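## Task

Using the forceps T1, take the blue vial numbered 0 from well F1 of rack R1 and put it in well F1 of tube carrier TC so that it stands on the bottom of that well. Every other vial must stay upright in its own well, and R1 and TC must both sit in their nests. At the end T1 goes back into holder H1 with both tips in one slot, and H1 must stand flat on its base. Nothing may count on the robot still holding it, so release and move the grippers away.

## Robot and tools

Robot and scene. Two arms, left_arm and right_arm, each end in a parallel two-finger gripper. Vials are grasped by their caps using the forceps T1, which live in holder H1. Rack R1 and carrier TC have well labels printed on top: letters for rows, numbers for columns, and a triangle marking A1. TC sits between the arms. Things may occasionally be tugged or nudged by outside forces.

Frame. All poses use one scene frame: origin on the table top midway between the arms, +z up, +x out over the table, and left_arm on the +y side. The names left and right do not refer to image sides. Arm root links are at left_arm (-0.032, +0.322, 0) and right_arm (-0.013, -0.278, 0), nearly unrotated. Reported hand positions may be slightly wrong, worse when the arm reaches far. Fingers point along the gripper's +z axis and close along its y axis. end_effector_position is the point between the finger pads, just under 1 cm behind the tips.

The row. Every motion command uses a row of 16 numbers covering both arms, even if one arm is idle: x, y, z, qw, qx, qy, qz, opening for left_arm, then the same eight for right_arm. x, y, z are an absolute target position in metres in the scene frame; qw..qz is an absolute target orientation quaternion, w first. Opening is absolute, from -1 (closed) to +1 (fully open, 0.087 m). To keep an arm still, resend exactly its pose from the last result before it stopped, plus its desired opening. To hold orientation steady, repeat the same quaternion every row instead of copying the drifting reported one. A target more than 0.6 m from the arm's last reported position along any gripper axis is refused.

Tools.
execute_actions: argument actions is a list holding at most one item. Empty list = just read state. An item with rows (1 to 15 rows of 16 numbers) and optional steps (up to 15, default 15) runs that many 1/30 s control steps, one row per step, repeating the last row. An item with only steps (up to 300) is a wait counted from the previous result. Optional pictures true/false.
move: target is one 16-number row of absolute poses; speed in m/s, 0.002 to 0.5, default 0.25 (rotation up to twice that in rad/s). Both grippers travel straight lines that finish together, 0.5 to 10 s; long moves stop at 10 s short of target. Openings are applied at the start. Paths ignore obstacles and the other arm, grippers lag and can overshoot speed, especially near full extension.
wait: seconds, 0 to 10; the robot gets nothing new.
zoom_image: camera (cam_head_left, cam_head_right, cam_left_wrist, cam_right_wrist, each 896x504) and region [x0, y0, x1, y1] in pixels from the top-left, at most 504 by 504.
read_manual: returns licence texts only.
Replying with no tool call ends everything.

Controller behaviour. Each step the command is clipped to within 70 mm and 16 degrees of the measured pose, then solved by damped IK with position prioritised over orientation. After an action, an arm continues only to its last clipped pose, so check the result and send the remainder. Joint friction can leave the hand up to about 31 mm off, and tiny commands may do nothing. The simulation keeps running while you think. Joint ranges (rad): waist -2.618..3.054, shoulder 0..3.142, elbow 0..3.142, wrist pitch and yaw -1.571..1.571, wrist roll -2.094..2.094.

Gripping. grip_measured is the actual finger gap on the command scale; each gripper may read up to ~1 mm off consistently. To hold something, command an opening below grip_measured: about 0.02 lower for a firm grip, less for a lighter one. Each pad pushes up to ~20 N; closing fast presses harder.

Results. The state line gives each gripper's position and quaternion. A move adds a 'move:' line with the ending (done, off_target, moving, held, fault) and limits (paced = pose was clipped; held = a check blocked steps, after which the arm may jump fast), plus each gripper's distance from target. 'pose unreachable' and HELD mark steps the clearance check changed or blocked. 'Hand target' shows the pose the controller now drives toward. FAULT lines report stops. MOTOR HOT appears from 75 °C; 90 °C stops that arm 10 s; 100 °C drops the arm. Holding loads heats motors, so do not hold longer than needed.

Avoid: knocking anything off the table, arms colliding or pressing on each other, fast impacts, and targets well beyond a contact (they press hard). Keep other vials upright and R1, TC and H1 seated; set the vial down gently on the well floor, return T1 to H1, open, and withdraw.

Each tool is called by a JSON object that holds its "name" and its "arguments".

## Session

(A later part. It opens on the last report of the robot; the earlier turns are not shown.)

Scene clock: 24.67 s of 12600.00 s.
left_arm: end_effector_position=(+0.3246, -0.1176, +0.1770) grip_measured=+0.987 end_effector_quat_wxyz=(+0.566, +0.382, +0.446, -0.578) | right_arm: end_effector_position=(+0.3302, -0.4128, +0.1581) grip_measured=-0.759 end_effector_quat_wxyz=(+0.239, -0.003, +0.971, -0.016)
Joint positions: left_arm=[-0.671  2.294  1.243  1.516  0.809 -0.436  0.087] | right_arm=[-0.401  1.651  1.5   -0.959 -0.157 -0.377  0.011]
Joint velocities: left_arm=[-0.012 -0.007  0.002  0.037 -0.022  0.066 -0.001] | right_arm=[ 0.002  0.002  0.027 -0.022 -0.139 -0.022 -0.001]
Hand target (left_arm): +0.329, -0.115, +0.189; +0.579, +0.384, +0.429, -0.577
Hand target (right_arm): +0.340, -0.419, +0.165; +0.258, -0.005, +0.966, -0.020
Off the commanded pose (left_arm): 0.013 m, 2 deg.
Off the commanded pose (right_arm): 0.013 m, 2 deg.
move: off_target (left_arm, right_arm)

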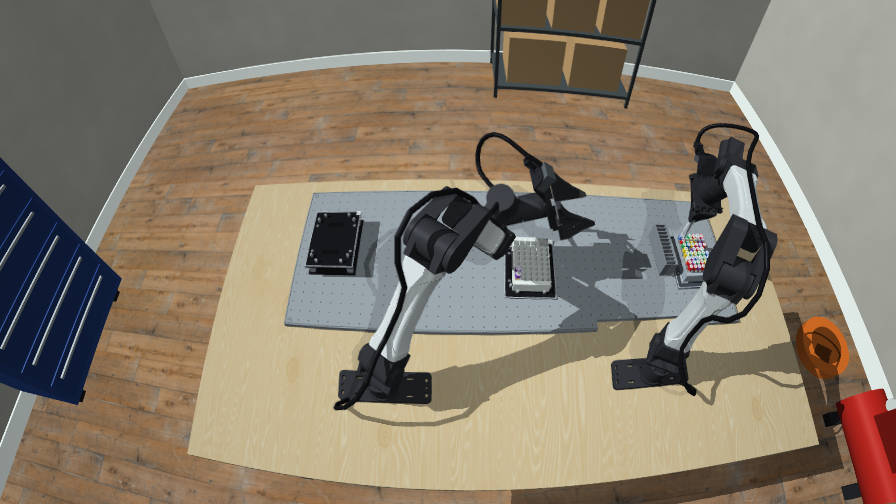

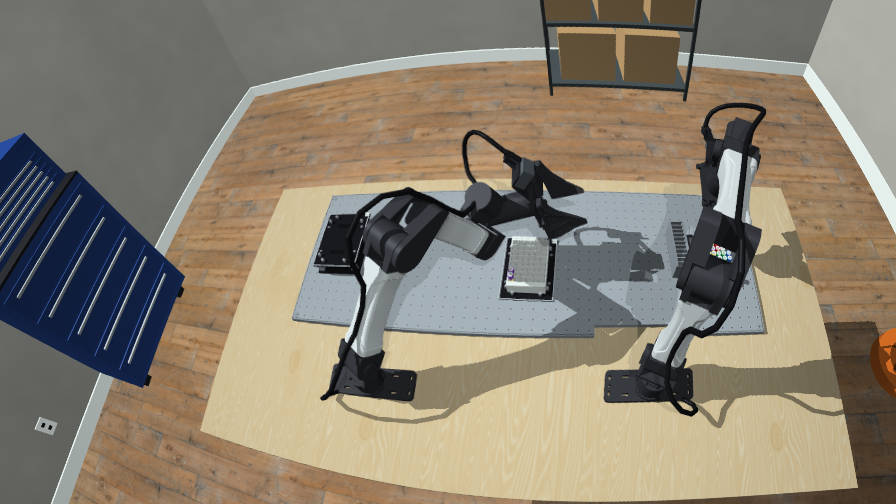

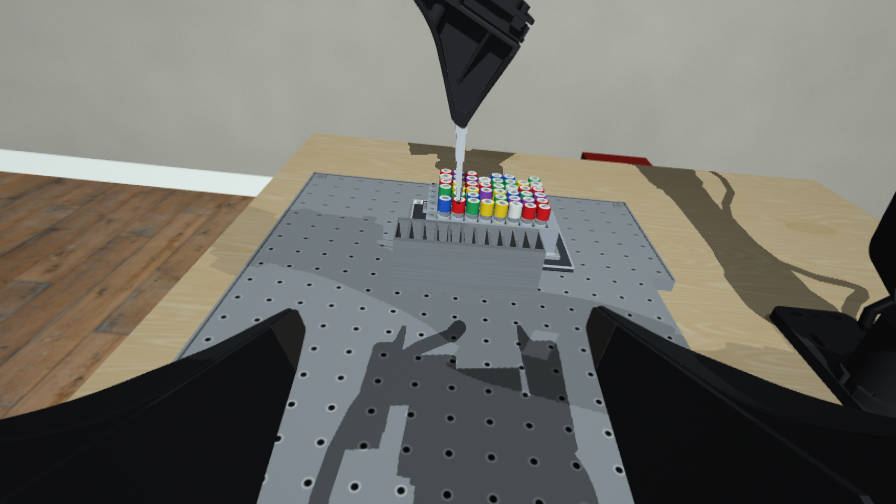

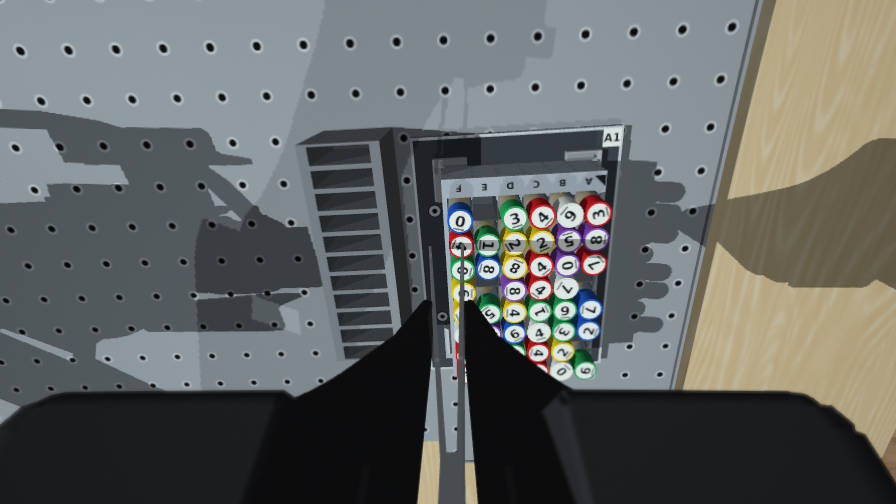

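{"name": "move", "arguments": {"target": [0.3293,-0.1157,0.1895,0.579,0.384,0.429,-0.577,1,0.341,-0.419,0.192,0.259,-0.005,0.966,-0.018,-0.76], "speed": 0.04}}

{"name": "move", "arguments": {"target": [0.3293,-0.1157,0.1895,0.579,0.384,0.429,-0.577,1,0.341,-0.419,0.158,0.259,-0.005,0.966,-0.018,-0.76], "speed": 0.02}}

{"name": "zoom_image", "arguments": {"camera": "cam_right_wrist", "region": [370,150,530,310]}}

{"name": "zoom_image", "arguments": {"camera": "cam_left_wrist", "region": [370,90,530,250]}}

Scene clock: 27.37 s of 12600.00 s.
left_arm: end_effector_position=(+0.3246, -0.1176, +0.1770) grip_measured=+0.987 end_effector_quat_wxyz=(+0.566, +0.382, +0.446, -0.578) | right_arm: end_effector_position=(+0.3387, -0.4158, +0.1885) grip_measured=-0.759 end_effector_quat_wxyz=(+0.257, -0.006, +0.966, -0.022)
Joint positions: left_arm=[-0.671  2.294  1.243  1.516  0.809 -0.436  0.087] | right_arm=[-0.401  1.665  1.624 -1.03  -0.162 -0.379  0.011]
Joint velocities: left_arm=[-0.007 -0.002  0.002  0.022 -0.007  0.037 -0.   ] | right_arm=[-0.002  0.002 -0.007 -0.037  0.037  0.007 -0.   ]
Hand target (left_arm): +0.329, -0.115, +0.189; +0.579, +0.384, +0.429, -0.577
Hand target (right_arm): +0.341, -0.419, +0.192; +0.259, -0.005, +0.966, -0.018
Off the commanded pose (left_arm): 0.013 m, 2 deg.
Off the commanded pose (right_arm): 0.005 m, 1 deg.
move: off_target (left_arm)

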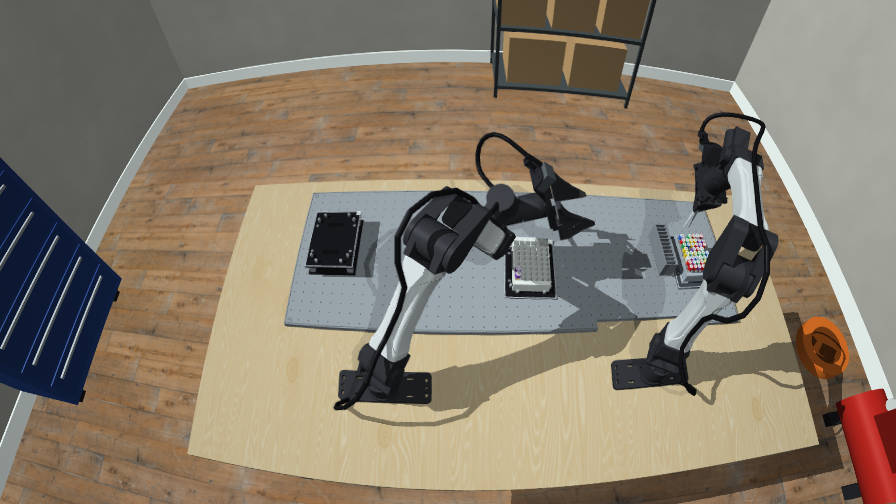

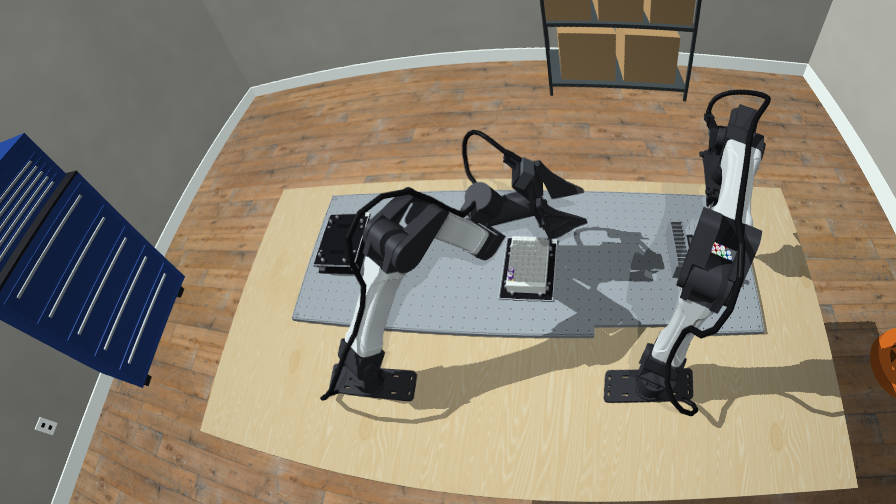

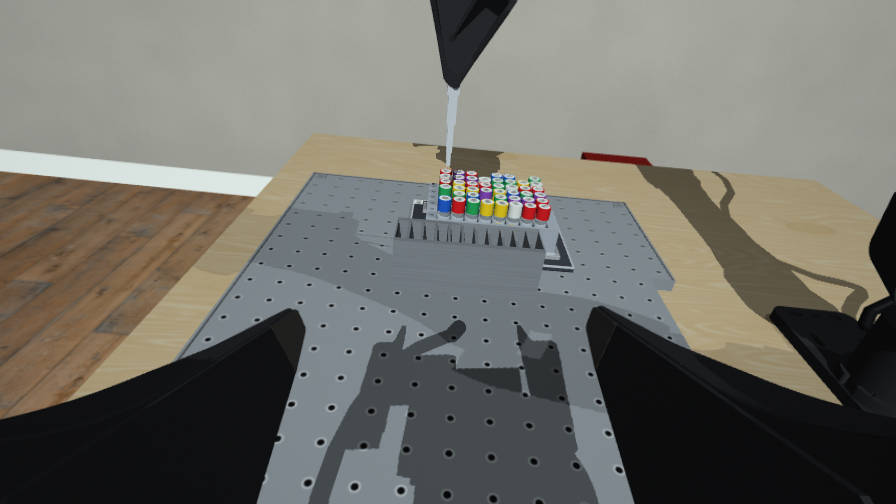

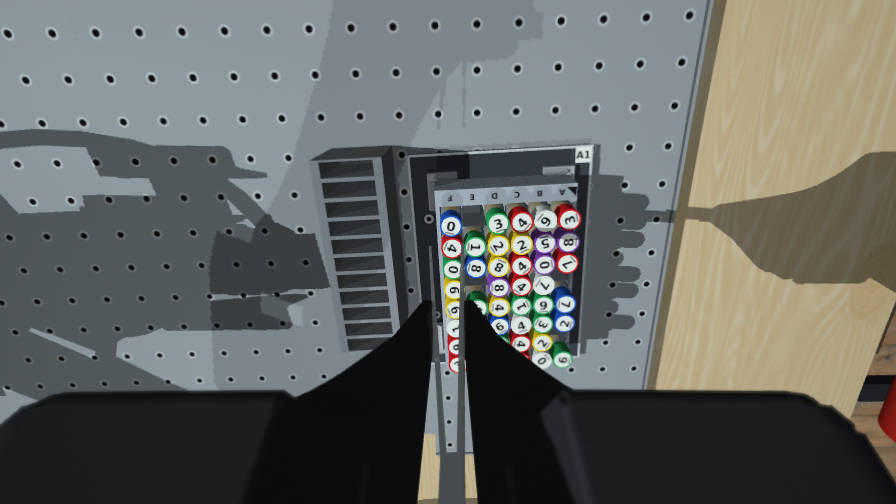

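Scene clock: 29.13 s of 12600.00 s.
left_arm: end_effector_position=(+0.3246, -0.1176, +0.1770) grip_measured=+0.987 end_effector_quat_wxyz=(+0.566, +0.382, +0.446, -0.578) | right_arm: end_effector_position=(+0.3411, -0.4168, +0.1629) grip_measured=-0.759 end_effector_quat_wxyz=(+0.255, -0.006, +0.967, -0.021)
Joint positions: left_arm=[-0.671  2.294  1.243  1.516  0.809 -0.436  0.087] | right_arm=[-0.401  1.665  1.523 -0.934 -0.162 -0.379  0.011]
Joint velocities: left_arm=[ 0.002 -0.012  0.007 -0.051  0.022 -0.037  0.   ] | right_arm=[-0.002 -0.007  0.017 -0.007  0.051 -0.051 -0.   ]
Hand target (left_arm): +0.329, -0.115, +0.189; +0.579, +0.384, +0.429, -0.577
Hand target (right_arm): +0.341, -0.419, +0.158; +0.258, -0.005, +0.966, -0.018
Off the commanded pose (left_arm): 0.013 m, 2 deg.
Off the commanded pose (right_arm): 0.005 m, 1 deg.
move: off_target (left_arm)

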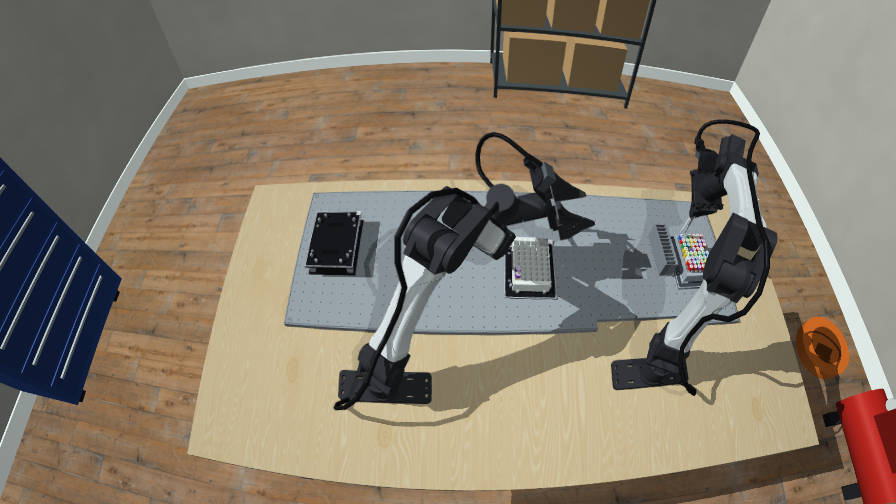

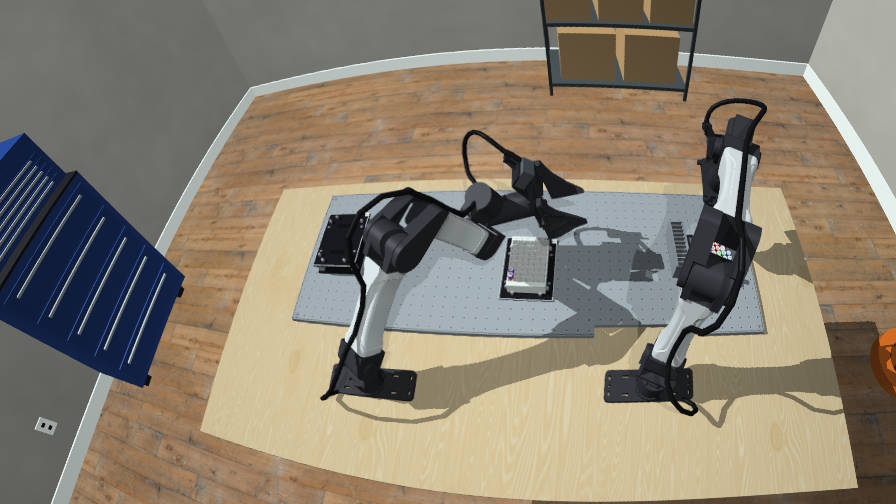

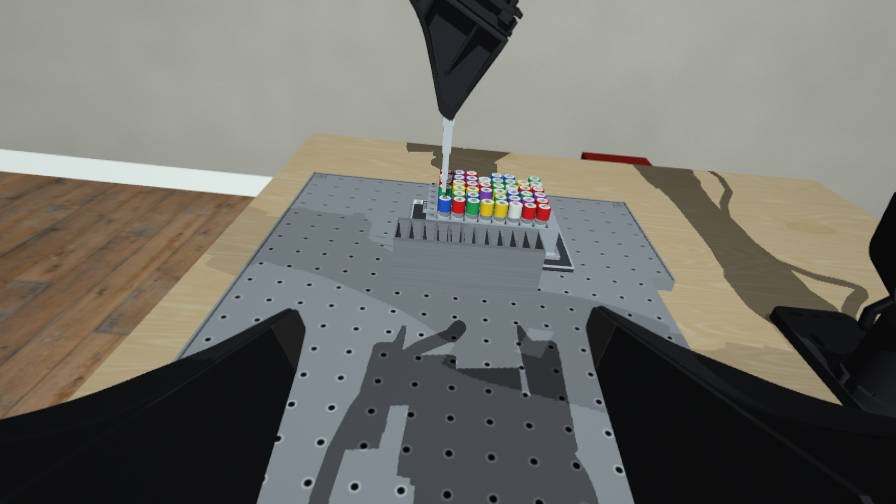

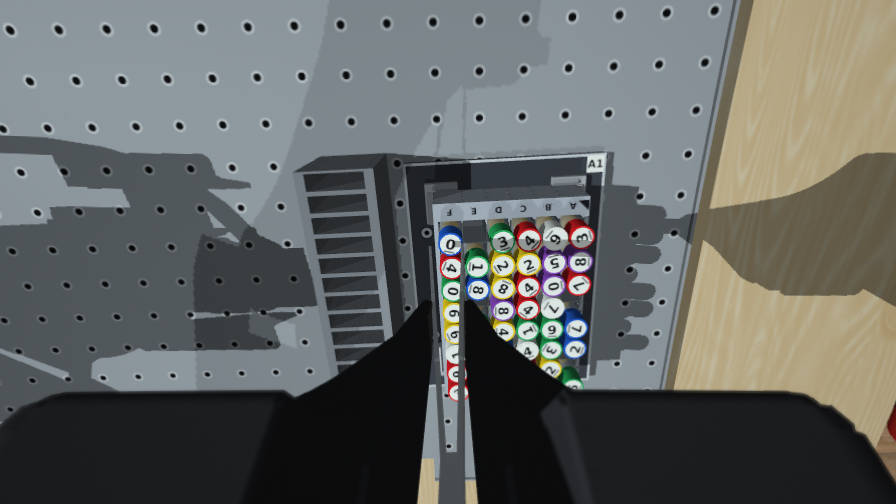

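Region (370, 150, 530, 310) of cam_right_wrist's 896x504 image, scaled by 3.150, with more detail than that image has.

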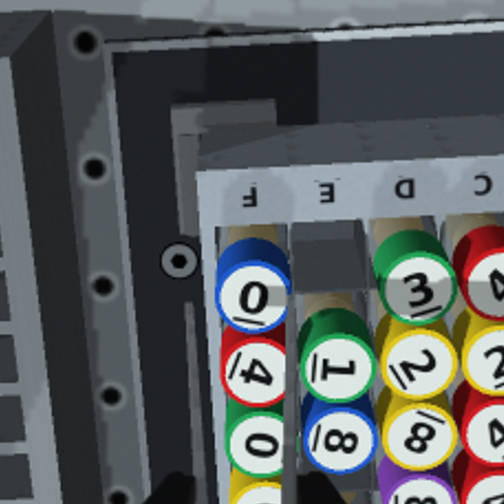

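Region (370, 90, 530, 250) of cam_left_wrist's 896x504 image, scaled by 3.150, with more detail than that image has.

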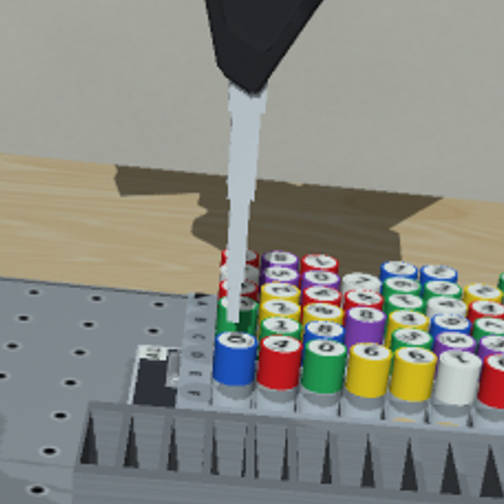

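{"name": "move", "arguments": {"target": [0.3293,-0.1157,0.1895,0.579,0.384,0.429,-0.577,1,0.3395,-0.4225,0.158,0.259,0.0,0.966,-0.0195,-0.76], "speed": 0.01}}

{"name": "zoom_image", "arguments": {"camera": "cam_right_wrist", "region": [370,150,530,310]}}

Scene clock: 32.40 s of 12600.00 s.
left_arm: end_effector_position=(+0.3246, -0.1176, +0.1770) grip_measured=+0.987 end_effector_quat_wxyz=(+0.566, +0.382, +0.446, -0.578) | right_arm: end_effector_position=(+0.3409, -0.4204, +0.1633) grip_measured=-0.759 end_effector_quat_wxyz=(+0.257, -0.002, +0.966, -0.023)
Joint positions: left_arm=[-0.671  2.294  1.243  1.516  0.809 -0.436  0.087] | right_arm=[-0.41   1.665  1.523 -0.93  -0.162 -0.379  0.011]
Joint velocities: left_arm=[-0.017 -0.002 -0.022  0.066  0.007 -0.007  0.   ] | right_arm=[-0.012  0.012 -0.007 -0.066  0.037  0.066  0.002]
Hand target (left_arm): +0.329, -0.115, +0.189; +0.579, +0.384, +0.429, -0.577
Hand target (right_arm): +0.340, -0.423, +0.158; +0.259, -0.000, +0.966, -0.020
Off the commanded pose (left_arm): 0.013 m, 2 deg.
Off the commanded pose (right_arm): 0.006 m, 0 deg.
move: off_target (left_arm)

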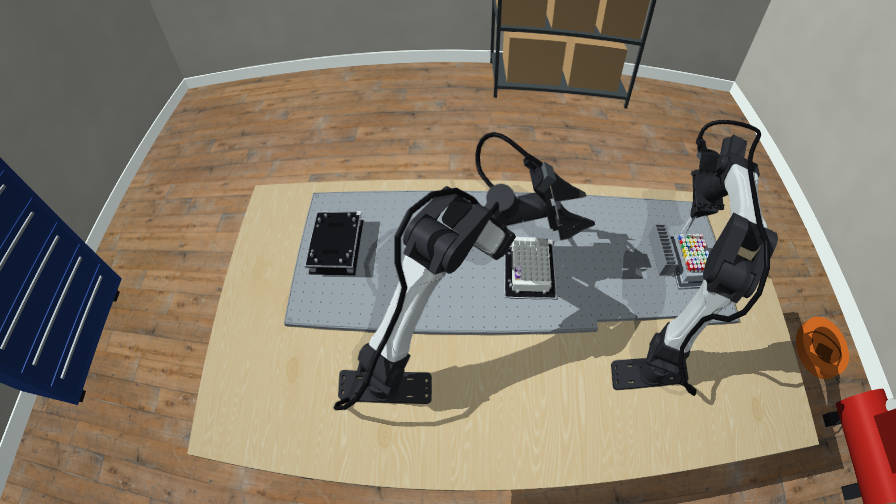

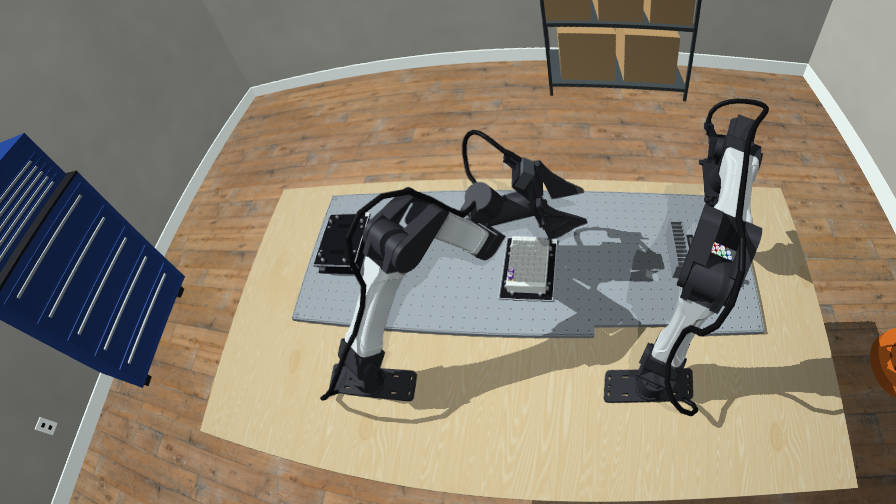

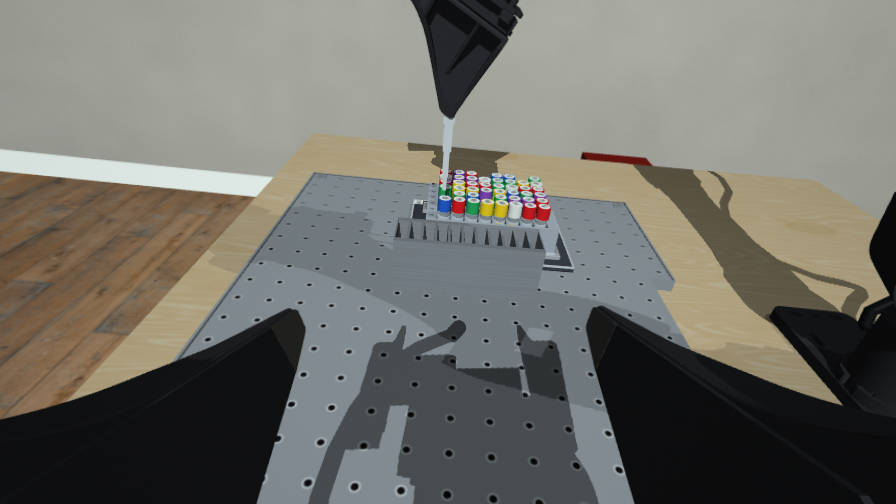

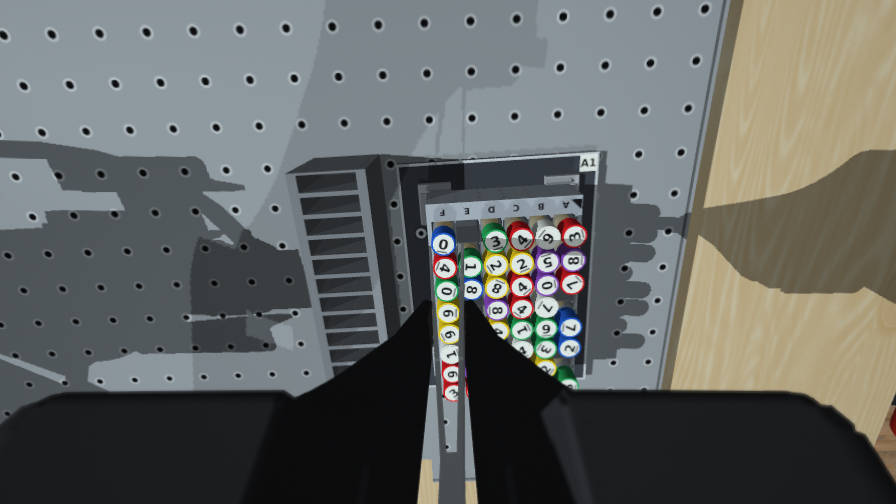

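Region (370, 150, 530, 310) of cam_right_wrist's 896x504 image, scaled by 3.150, with more detail than that image has.

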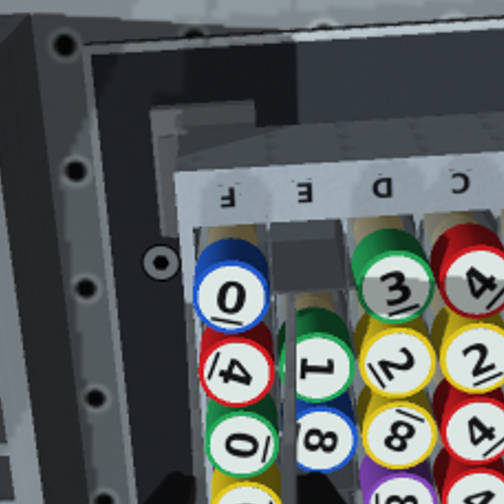

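{"name": "execute_actions", "arguments": {"actions": [{"rows":[[0.3293,-0.1157,0.1895,0.579,0.384,0.429,-0.577,1,0.337,-0.4205,0.157,0.253,0.001,0.967,-0.018,-0.757],[0.3293,-0.1157,0.1895,0.579,0.384,0.429,-0.577,1,0.337,-0.4205,0.156,0.253,0.001,0.967,-0.018,-0.754],[0.3293,-0.1157,0.1895,0.579,0.384,0.429,-0.577,1,0.337,-0.4205,0.155,0.253,0.001,0.967,-0.018,-0.751],[0.3293,-0.1157,0.1895,0.579,0.384,0.429,-0.577,1,0.337,-0.4205,0.154,0.253,0.001,0.967,-0.018,-0.75],[0.3293,-0.1157,0.1895,0.579,0.384,0.429,-0.577,1,0.337,-0.4205,0.153,0.253,0.001,0.967,-0.018,-0.75],[0.3293,-0.1157,0.1895,0.579,0.384,0.429,-0.577,1,0.337,-0.4205,0.152,0.253,0.001,0.967,-0.018,-0.75],[0.3293,-0.1157,0.1895,0.579,0.384,0.429,-0.577,1,0.337,-0.4205,0.151,0.253,0.001,0.967,-0.018,-0.75]]}]}}

{"name": "zoom_image", "arguments": {"camera": "cam_right_wrist", "region": [370,150,530,310]}}

{"name": "zoom_image", "arguments": {"camera": "cam_left_wrist", "region": [370,90,530,250]}}

Scene clock: 35.00 s of 12600.00 s.
left_arm: end_effector_position=(+0.3246, -0.1176, +0.1770) grip_measured=+0.987 end_effector_quat_wxyz=(+0.566, +0.382, +0.446, -0.578) | right_arm: end_effector_position=(+0.3371, -0.4187, +0.1541) grip_measured=-0.750 end_effector_quat_wxyz=(+0.249, -0.001, +0.968, -0.019)
Joint positions: left_arm=[-0.671  2.294  1.243  1.516  0.809 -0.436  0.087] | right_arm=[-0.41   1.665  1.493 -0.919 -0.162 -0.379  0.011]
Joint velocities: left_arm=[-0.002 -0.002  0.002  0.022 -0.066 -0.007  0.   ] | right_arm=[ 0.002 -0.007 -0.002  0.066  0.007 -0.007  0.   ]
Hand target (left_arm): +0.329, -0.115, +0.189; +0.579, +0.384, +0.429, -0.577
Hand target (right_arm): +0.337, -0.421, +0.151; +0.253, +0.001, +0.967, -0.018
Off the commanded pose (left_arm): 0.013 m, 2 deg.
Off the commanded pose (right_arm): 0.004 m, 1 deg.
Steps of this call (steps 1 to 63: nothing new was sent; steps 64 to 78: all 15 steps of this action). Readings (end_effector_position):
64: left_arm (+0.3246, -0.1176, +0.1770) | right_arm (+0.3409, -0.4204, +0.1633)
65: left_arm (+0.3246, -0.1176, +0.1770) | right_arm (+0.3409, -0.4204, +0.1633)
67: left_arm (+0.3246, -0.1176, +0.1770) | right_arm (+0.3408, -0.4204, +0.1626)
71: left_arm (+0.3246, -0.1176, +0.1770) | right_arm (+0.3378, -0.4190, +0.1561)
78: the state above

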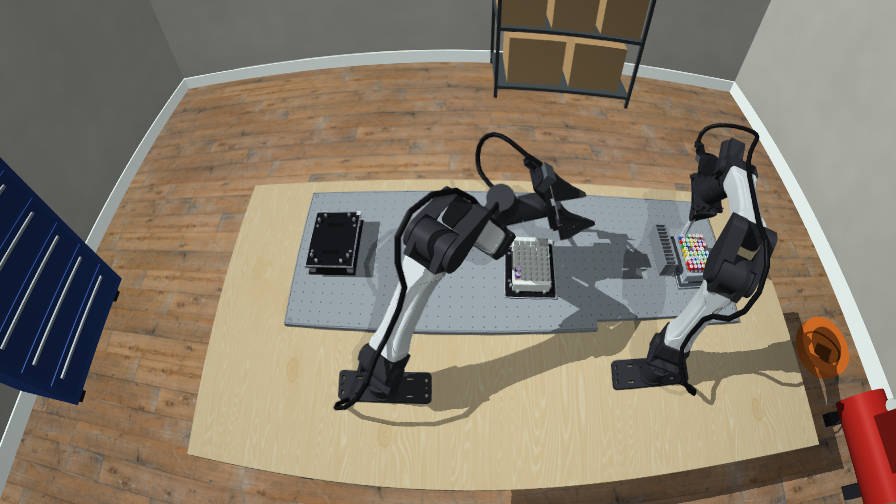

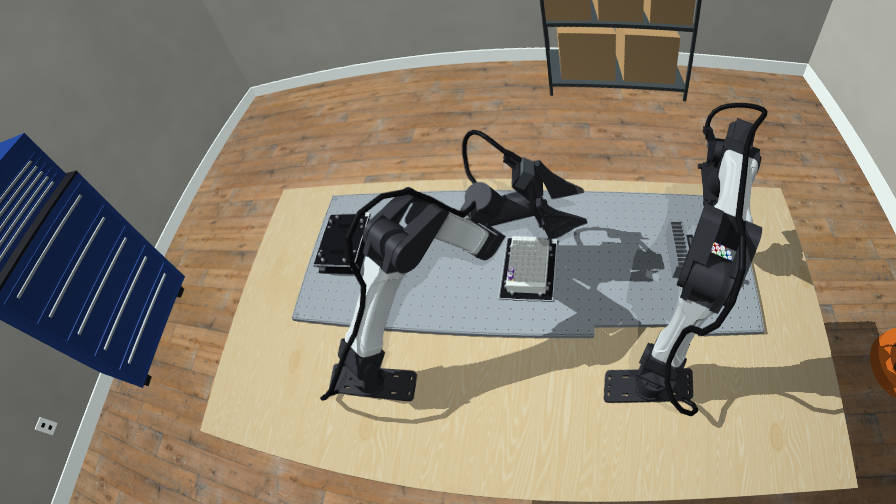

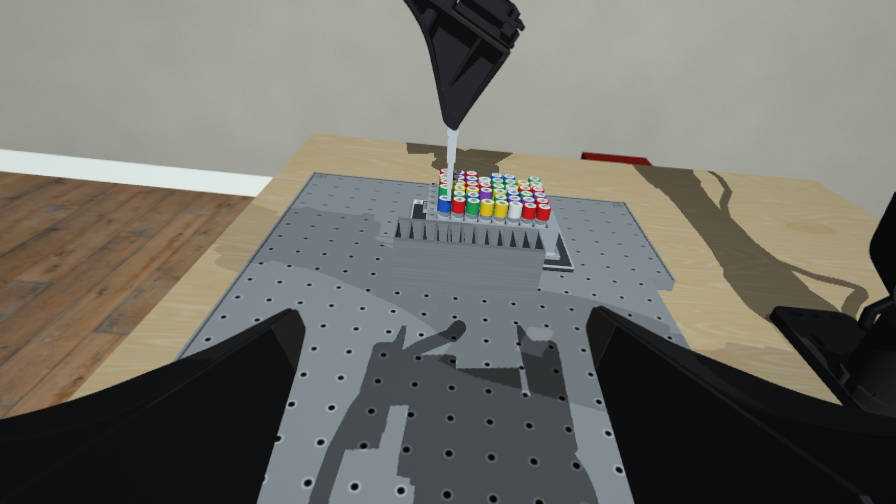

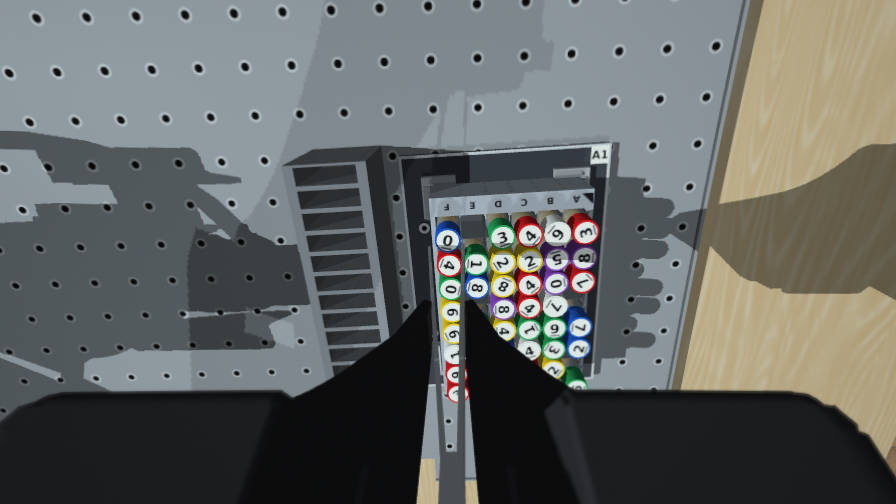

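Region (370, 150, 530, 310) of cam_right_wrist's 896x504 image, scaled by 3.150, with more detail than that image has.

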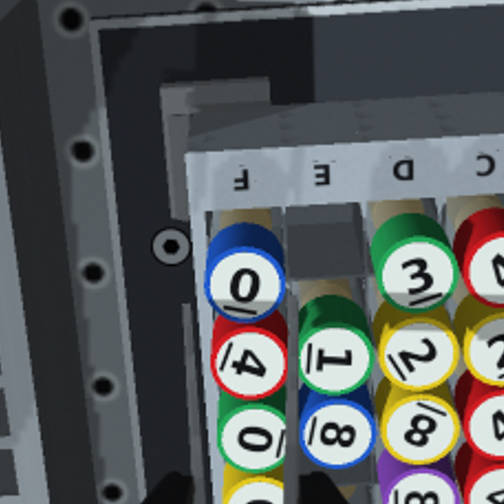

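Region (370, 90, 530, 250) of cam_left_wrist's 896x504 image, scaled by 3.150, with more detail than that image has.

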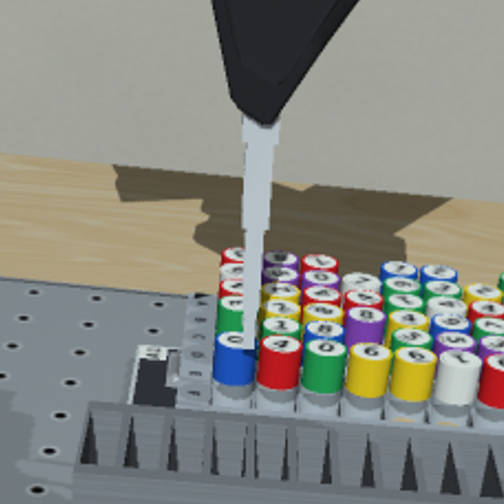

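At cap-top level; descend with slightly more outward.

{"name": "execute_actions", "arguments": {"actions": [{"rows":[[0.3293,-0.1157,0.1895,0.579,0.384,0.429,-0.577,1,0.338,-0.421,0.150,0.255,0.001,0.967,-0.019,-0.75],[0.3293,-0.1157,0.1895,0.579,0.384,0.429,-0.577,1,0.338,-0.421,0.149,0.255,0.001,0.967,-0.019,-0.75],[0.3293,-0.1157,0.1895,0.579,0.384,0.429,-0.577,1,0.338,-0.421,0.148,0.255,0.001,0.967,-0.019,-0.75],[0.3293,-0.1157,0.1895,0.579,0.384,0.429,-0.577,1,0.338,-0.421,0.147,0.255,0.001,0.967,-0.019,-0.75],[0.3293,-0.1157,0.1895,0.579,0.384,0.429,-0.577,1,0.338,-0.421,0.146,0.255,0.001,0.967,-0.019,-0.75],[0.3293,-0.1157,0.1895,0.579,0.384,0.429,-0.577,1,0.338,-0.421,0.145,0.255,0.001,0.967,-0.019,-0.75],[0.3293,-0.1157,0.1895,0.579,0.384,0.429,-0.577,1,0.338,-0.421,0.144,0.255,0.001,0.967,-0.019,-0.75],[0.3293,-0.1157,0.1895,0.579,0.384,0.429,-0.577,1,0.338,-0.421,0.143,0.255,0.001,0.967,-0.019,-0.75],[0.3293,-0.1157,0.1895,0.579,0.384,0.429,-0.577,1,0.338,-0.421,0.142,0.255,0.001,0.967,-0.019,-0.75],[0.3293,-0.1157,0.1895,0.579,0.384,0.429,-0.577,1,0.338,-0.421,0.141,0.255,0.001,0.967,-0.019,-0.75],[0.3293,-0.1157,0.1895,0.579,0.384,0.429,-0.577,1,0.338,-0.421,0.140,0.255,0.001,0.967,-0.019,-0.75]]}]}}

{"name": "zoom_image", "arguments": {"camera": "cam_right_wrist", "region": [370,150,530,310]}}

{"name": "zoom_image", "arguments": {"camera": "cam_left_wrist", "region": [370,90,530,250]}}

Scene clock: 37.67 s of 12600.00 s.
left_arm: end_effector_position=(+0.3246, -0.1176, +0.1770) grip_measured=+0.987 end_effector_quat_wxyz=(+0.566, +0.382, +0.446, -0.578) | right_arm: end_effector_position=(+0.3372, -0.4188, +0.1429) grip_measured=-0.750 end_effector_quat_wxyz=(+0.248, -0.001, +0.969, -0.019)
Joint positions: left_arm=[-0.671  2.294  1.243  1.516  0.809 -0.436  0.087] | right_arm=[-0.41   1.665  1.449 -0.877 -0.162 -0.379  0.011]
Joint velocities: left_arm=[-0.007 -0.007  0.017 -0.051  0.007 -0.037 -0.   ] | right_arm=[ 0.002  0.017 -0.002  0.066 -0.022  0.007 -0.   ]
Hand target (left_arm): +0.329, -0.115, +0.189; +0.579, +0.384, +0.429, -0.577
Hand target (right_arm): +0.338, -0.421, +0.140; +0.255, +0.001, +0.967, -0.019
Off the commanded pose (left_arm): 0.013 m, 2 deg.
Off the commanded pose (right_arm): 0.004 m, 1 deg.
Steps of this call (steps 1 to 65: nothing new was sent; steps 66 to 80: all 15 steps of this action). Readings (end_effector_position):
66: left_arm (+0.3246, -0.1176, +0.1770) | right_arm (+0.3377, -0.4190, +0.1543)
67: left_arm (+0.3246, -0.1176, +0.1770) | right_arm (+0.3381, -0.4192, +0.1544)
69: left_arm (+0.3246, -0.1176, +0.1770) | right_arm (+0.3392, -0.4197, +0.1544)
73: left_arm (+0.3246, -0.1176, +0.1770) | right_arm (+0.3380, -0.4191, +0.1485)
80: the state above

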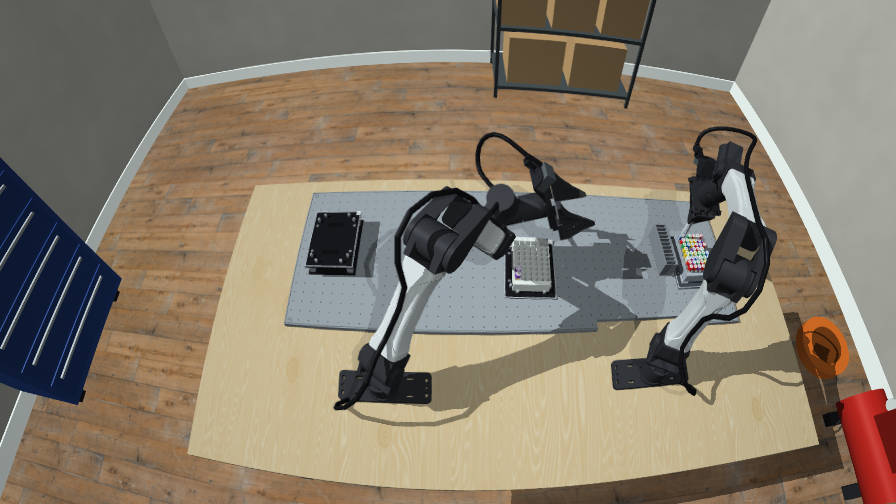

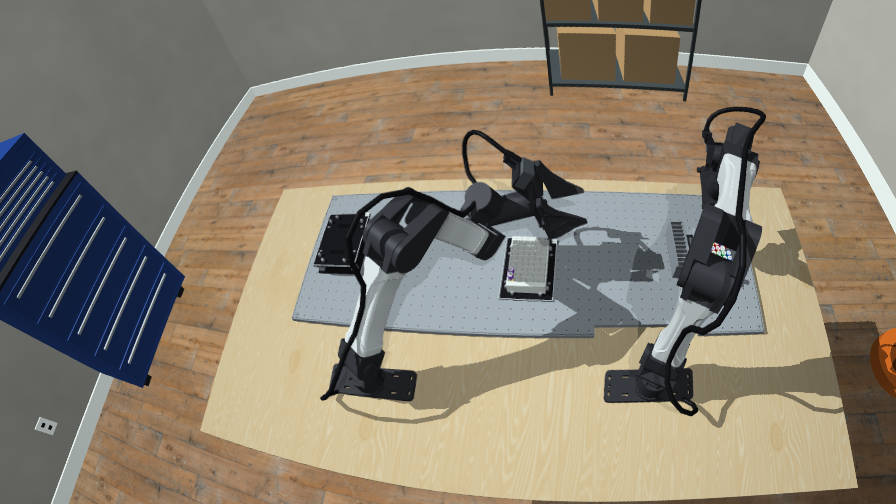

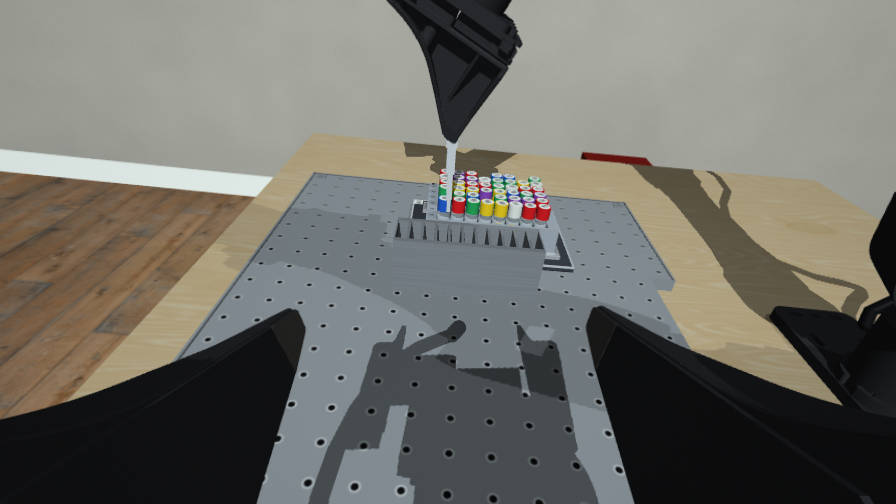

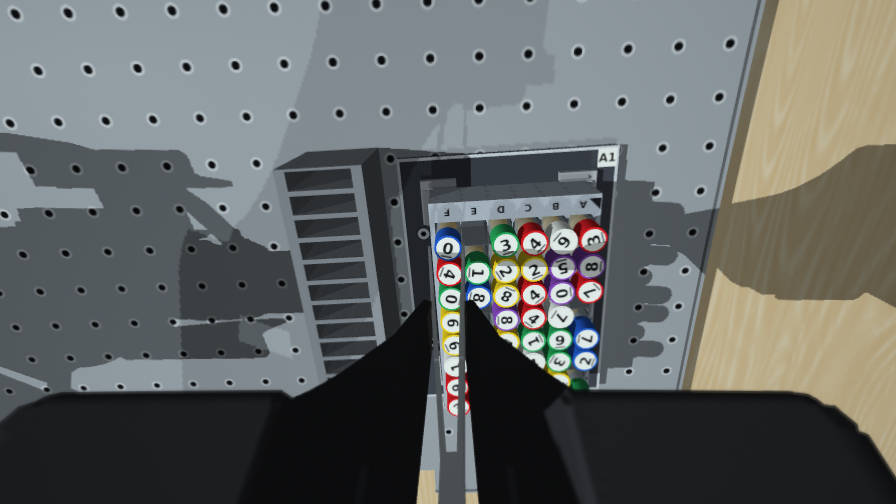

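Region (370, 150, 530, 310) of cam_right_wrist's 896x504 image, scaled by 3.150, with more detail than that image has.

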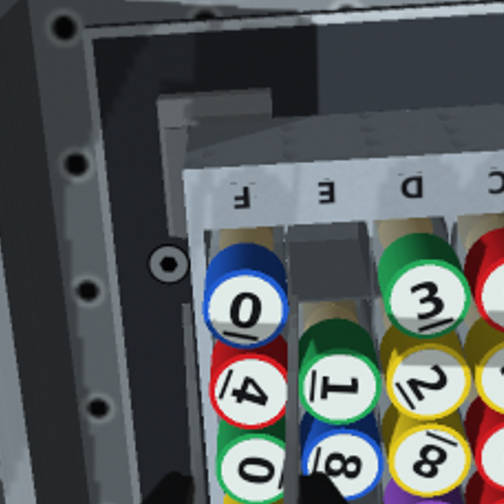

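Region (370, 90, 530, 250) of cam_left_wrist's 896x504 image, scaled by 3.150, with more detail than that image has.

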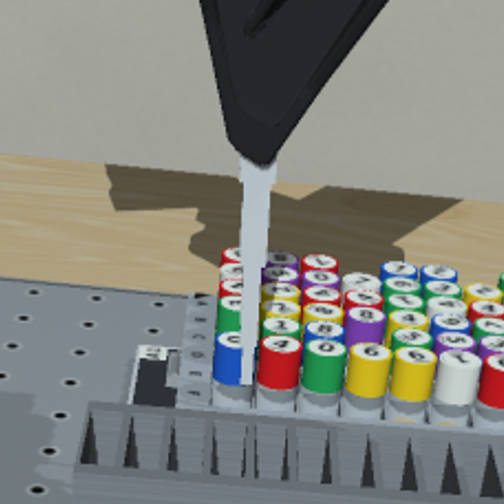

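{"name": "execute_actions", "arguments": {"actions": [{"rows":[[0.3293,-0.1157,0.1895,0.579,0.384,0.429,-0.577,1,0.340,-0.4218,0.1408,0.259,0.0,0.966,-0.0205,-0.75]]}]}}

{"name": "zoom_image", "arguments": {"camera": "cam_left_wrist", "region": [370,90,530,250]}}

Scene clock: 39.00 s of 12600.00 s.
left_arm: end_effector_position=(+0.3246, -0.1176, +0.1770) grip_measured=+0.987 end_effector_quat_wxyz=(+0.566, +0.382, +0.446, -0.578) | right_arm: end_effector_position=(+0.3409, -0.4204, +0.1443) grip_measured=-0.750 end_effector_quat_wxyz=(+0.255, -0.001, +0.967, -0.022)
Joint positions: left_arm=[-0.671  2.294  1.243  1.516  0.809 -0.436  0.087] | right_arm=[-0.41   1.665  1.449 -0.86  -0.162 -0.379  0.011]
Joint velocities: left_arm=[ 0.002 -0.007 -0.007 -0.066  0.037 -0.007 -0.   ] | right_arm=[ 0.012 -0.017  0.002  0.007 -0.022 -0.007  0.001]
Hand target (left_arm): +0.329, -0.115, +0.189; +0.579, +0.384, +0.429, -0.577
Hand target (right_arm): +0.340, -0.422, +0.141; +0.259, +0.000, +0.966, -0.021
Off the commanded pose (left_arm): 0.013 m, 2 deg.
Off the commanded pose (right_arm): 0.004 m, 0 deg.
Steps of this call (steps 1 to 25: nothing new was sent; steps 26 to 40: all 15 steps of this action). Readings (end_effector_position):
26: left_arm (+0.3246, -0.1176, +0.1770) | right_arm (+0.3393, -0.4197, +0.1436)
27: left_arm (+0.3246, -0.1176, +0.1770) | right_arm (+0.3396, -0.4198, +0.1438)
29: left_arm (+0.3246, -0.1176, +0.1770) | right_arm (+0.3401, -0.4201, +0.1439)
33: left_arm (+0.3246, -0.1176, +0.1770) | right_arm (+0.3407, -0.4203, +0.1442)
40: the state above

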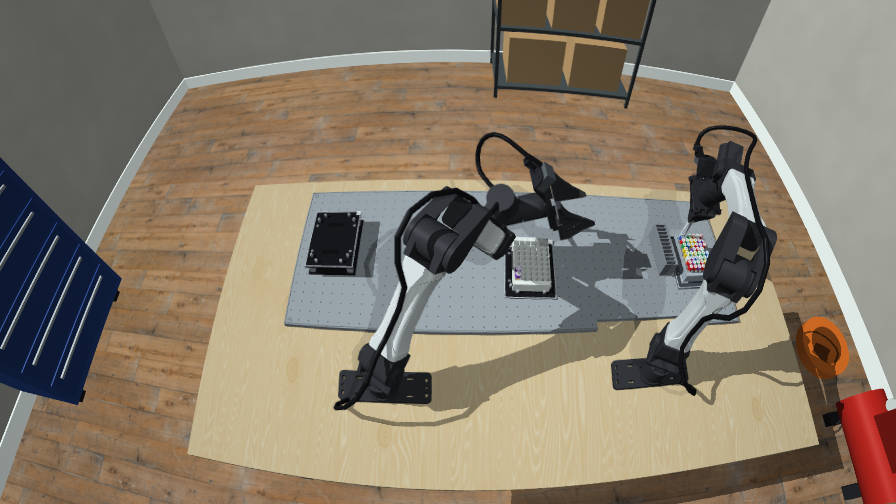

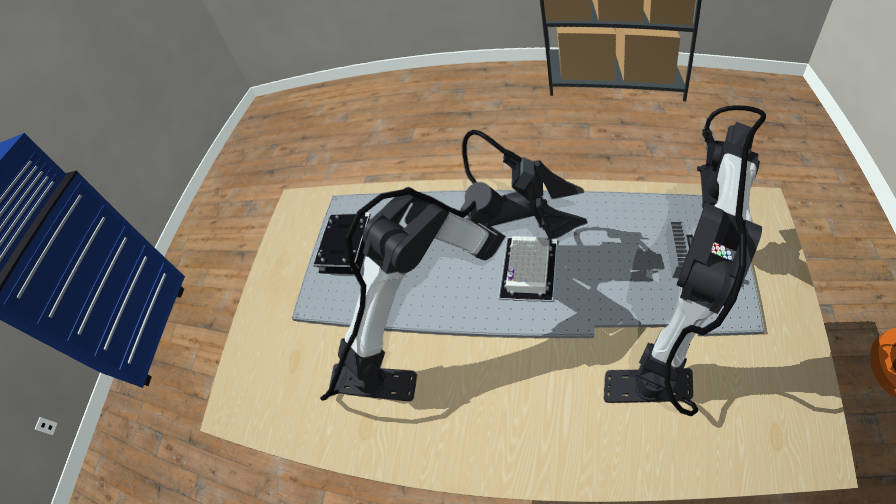

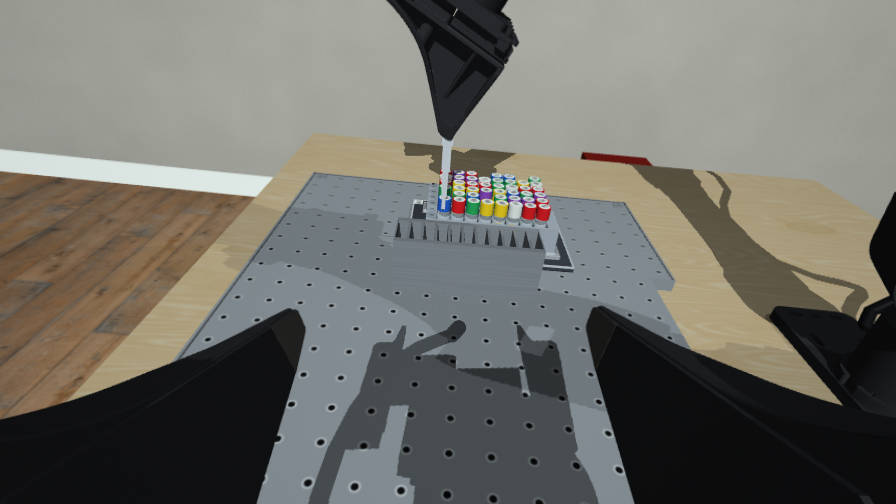

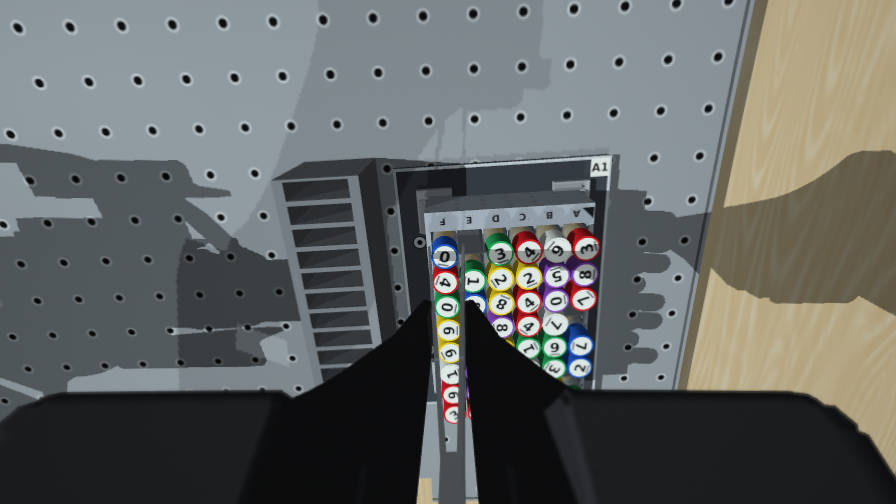

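Region (370, 90, 530, 250) of cam_left_wrist's 896x504 image, scaled by 3.150, with more detail than that image has.

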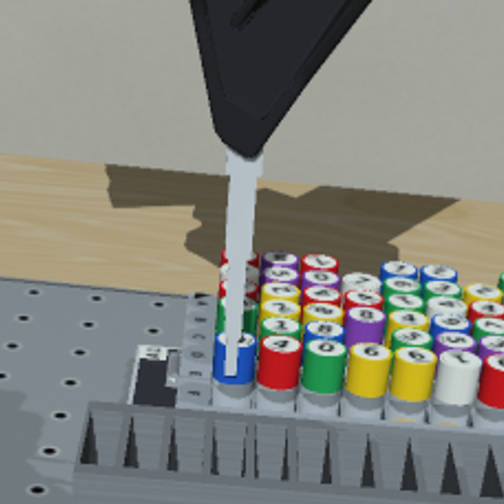

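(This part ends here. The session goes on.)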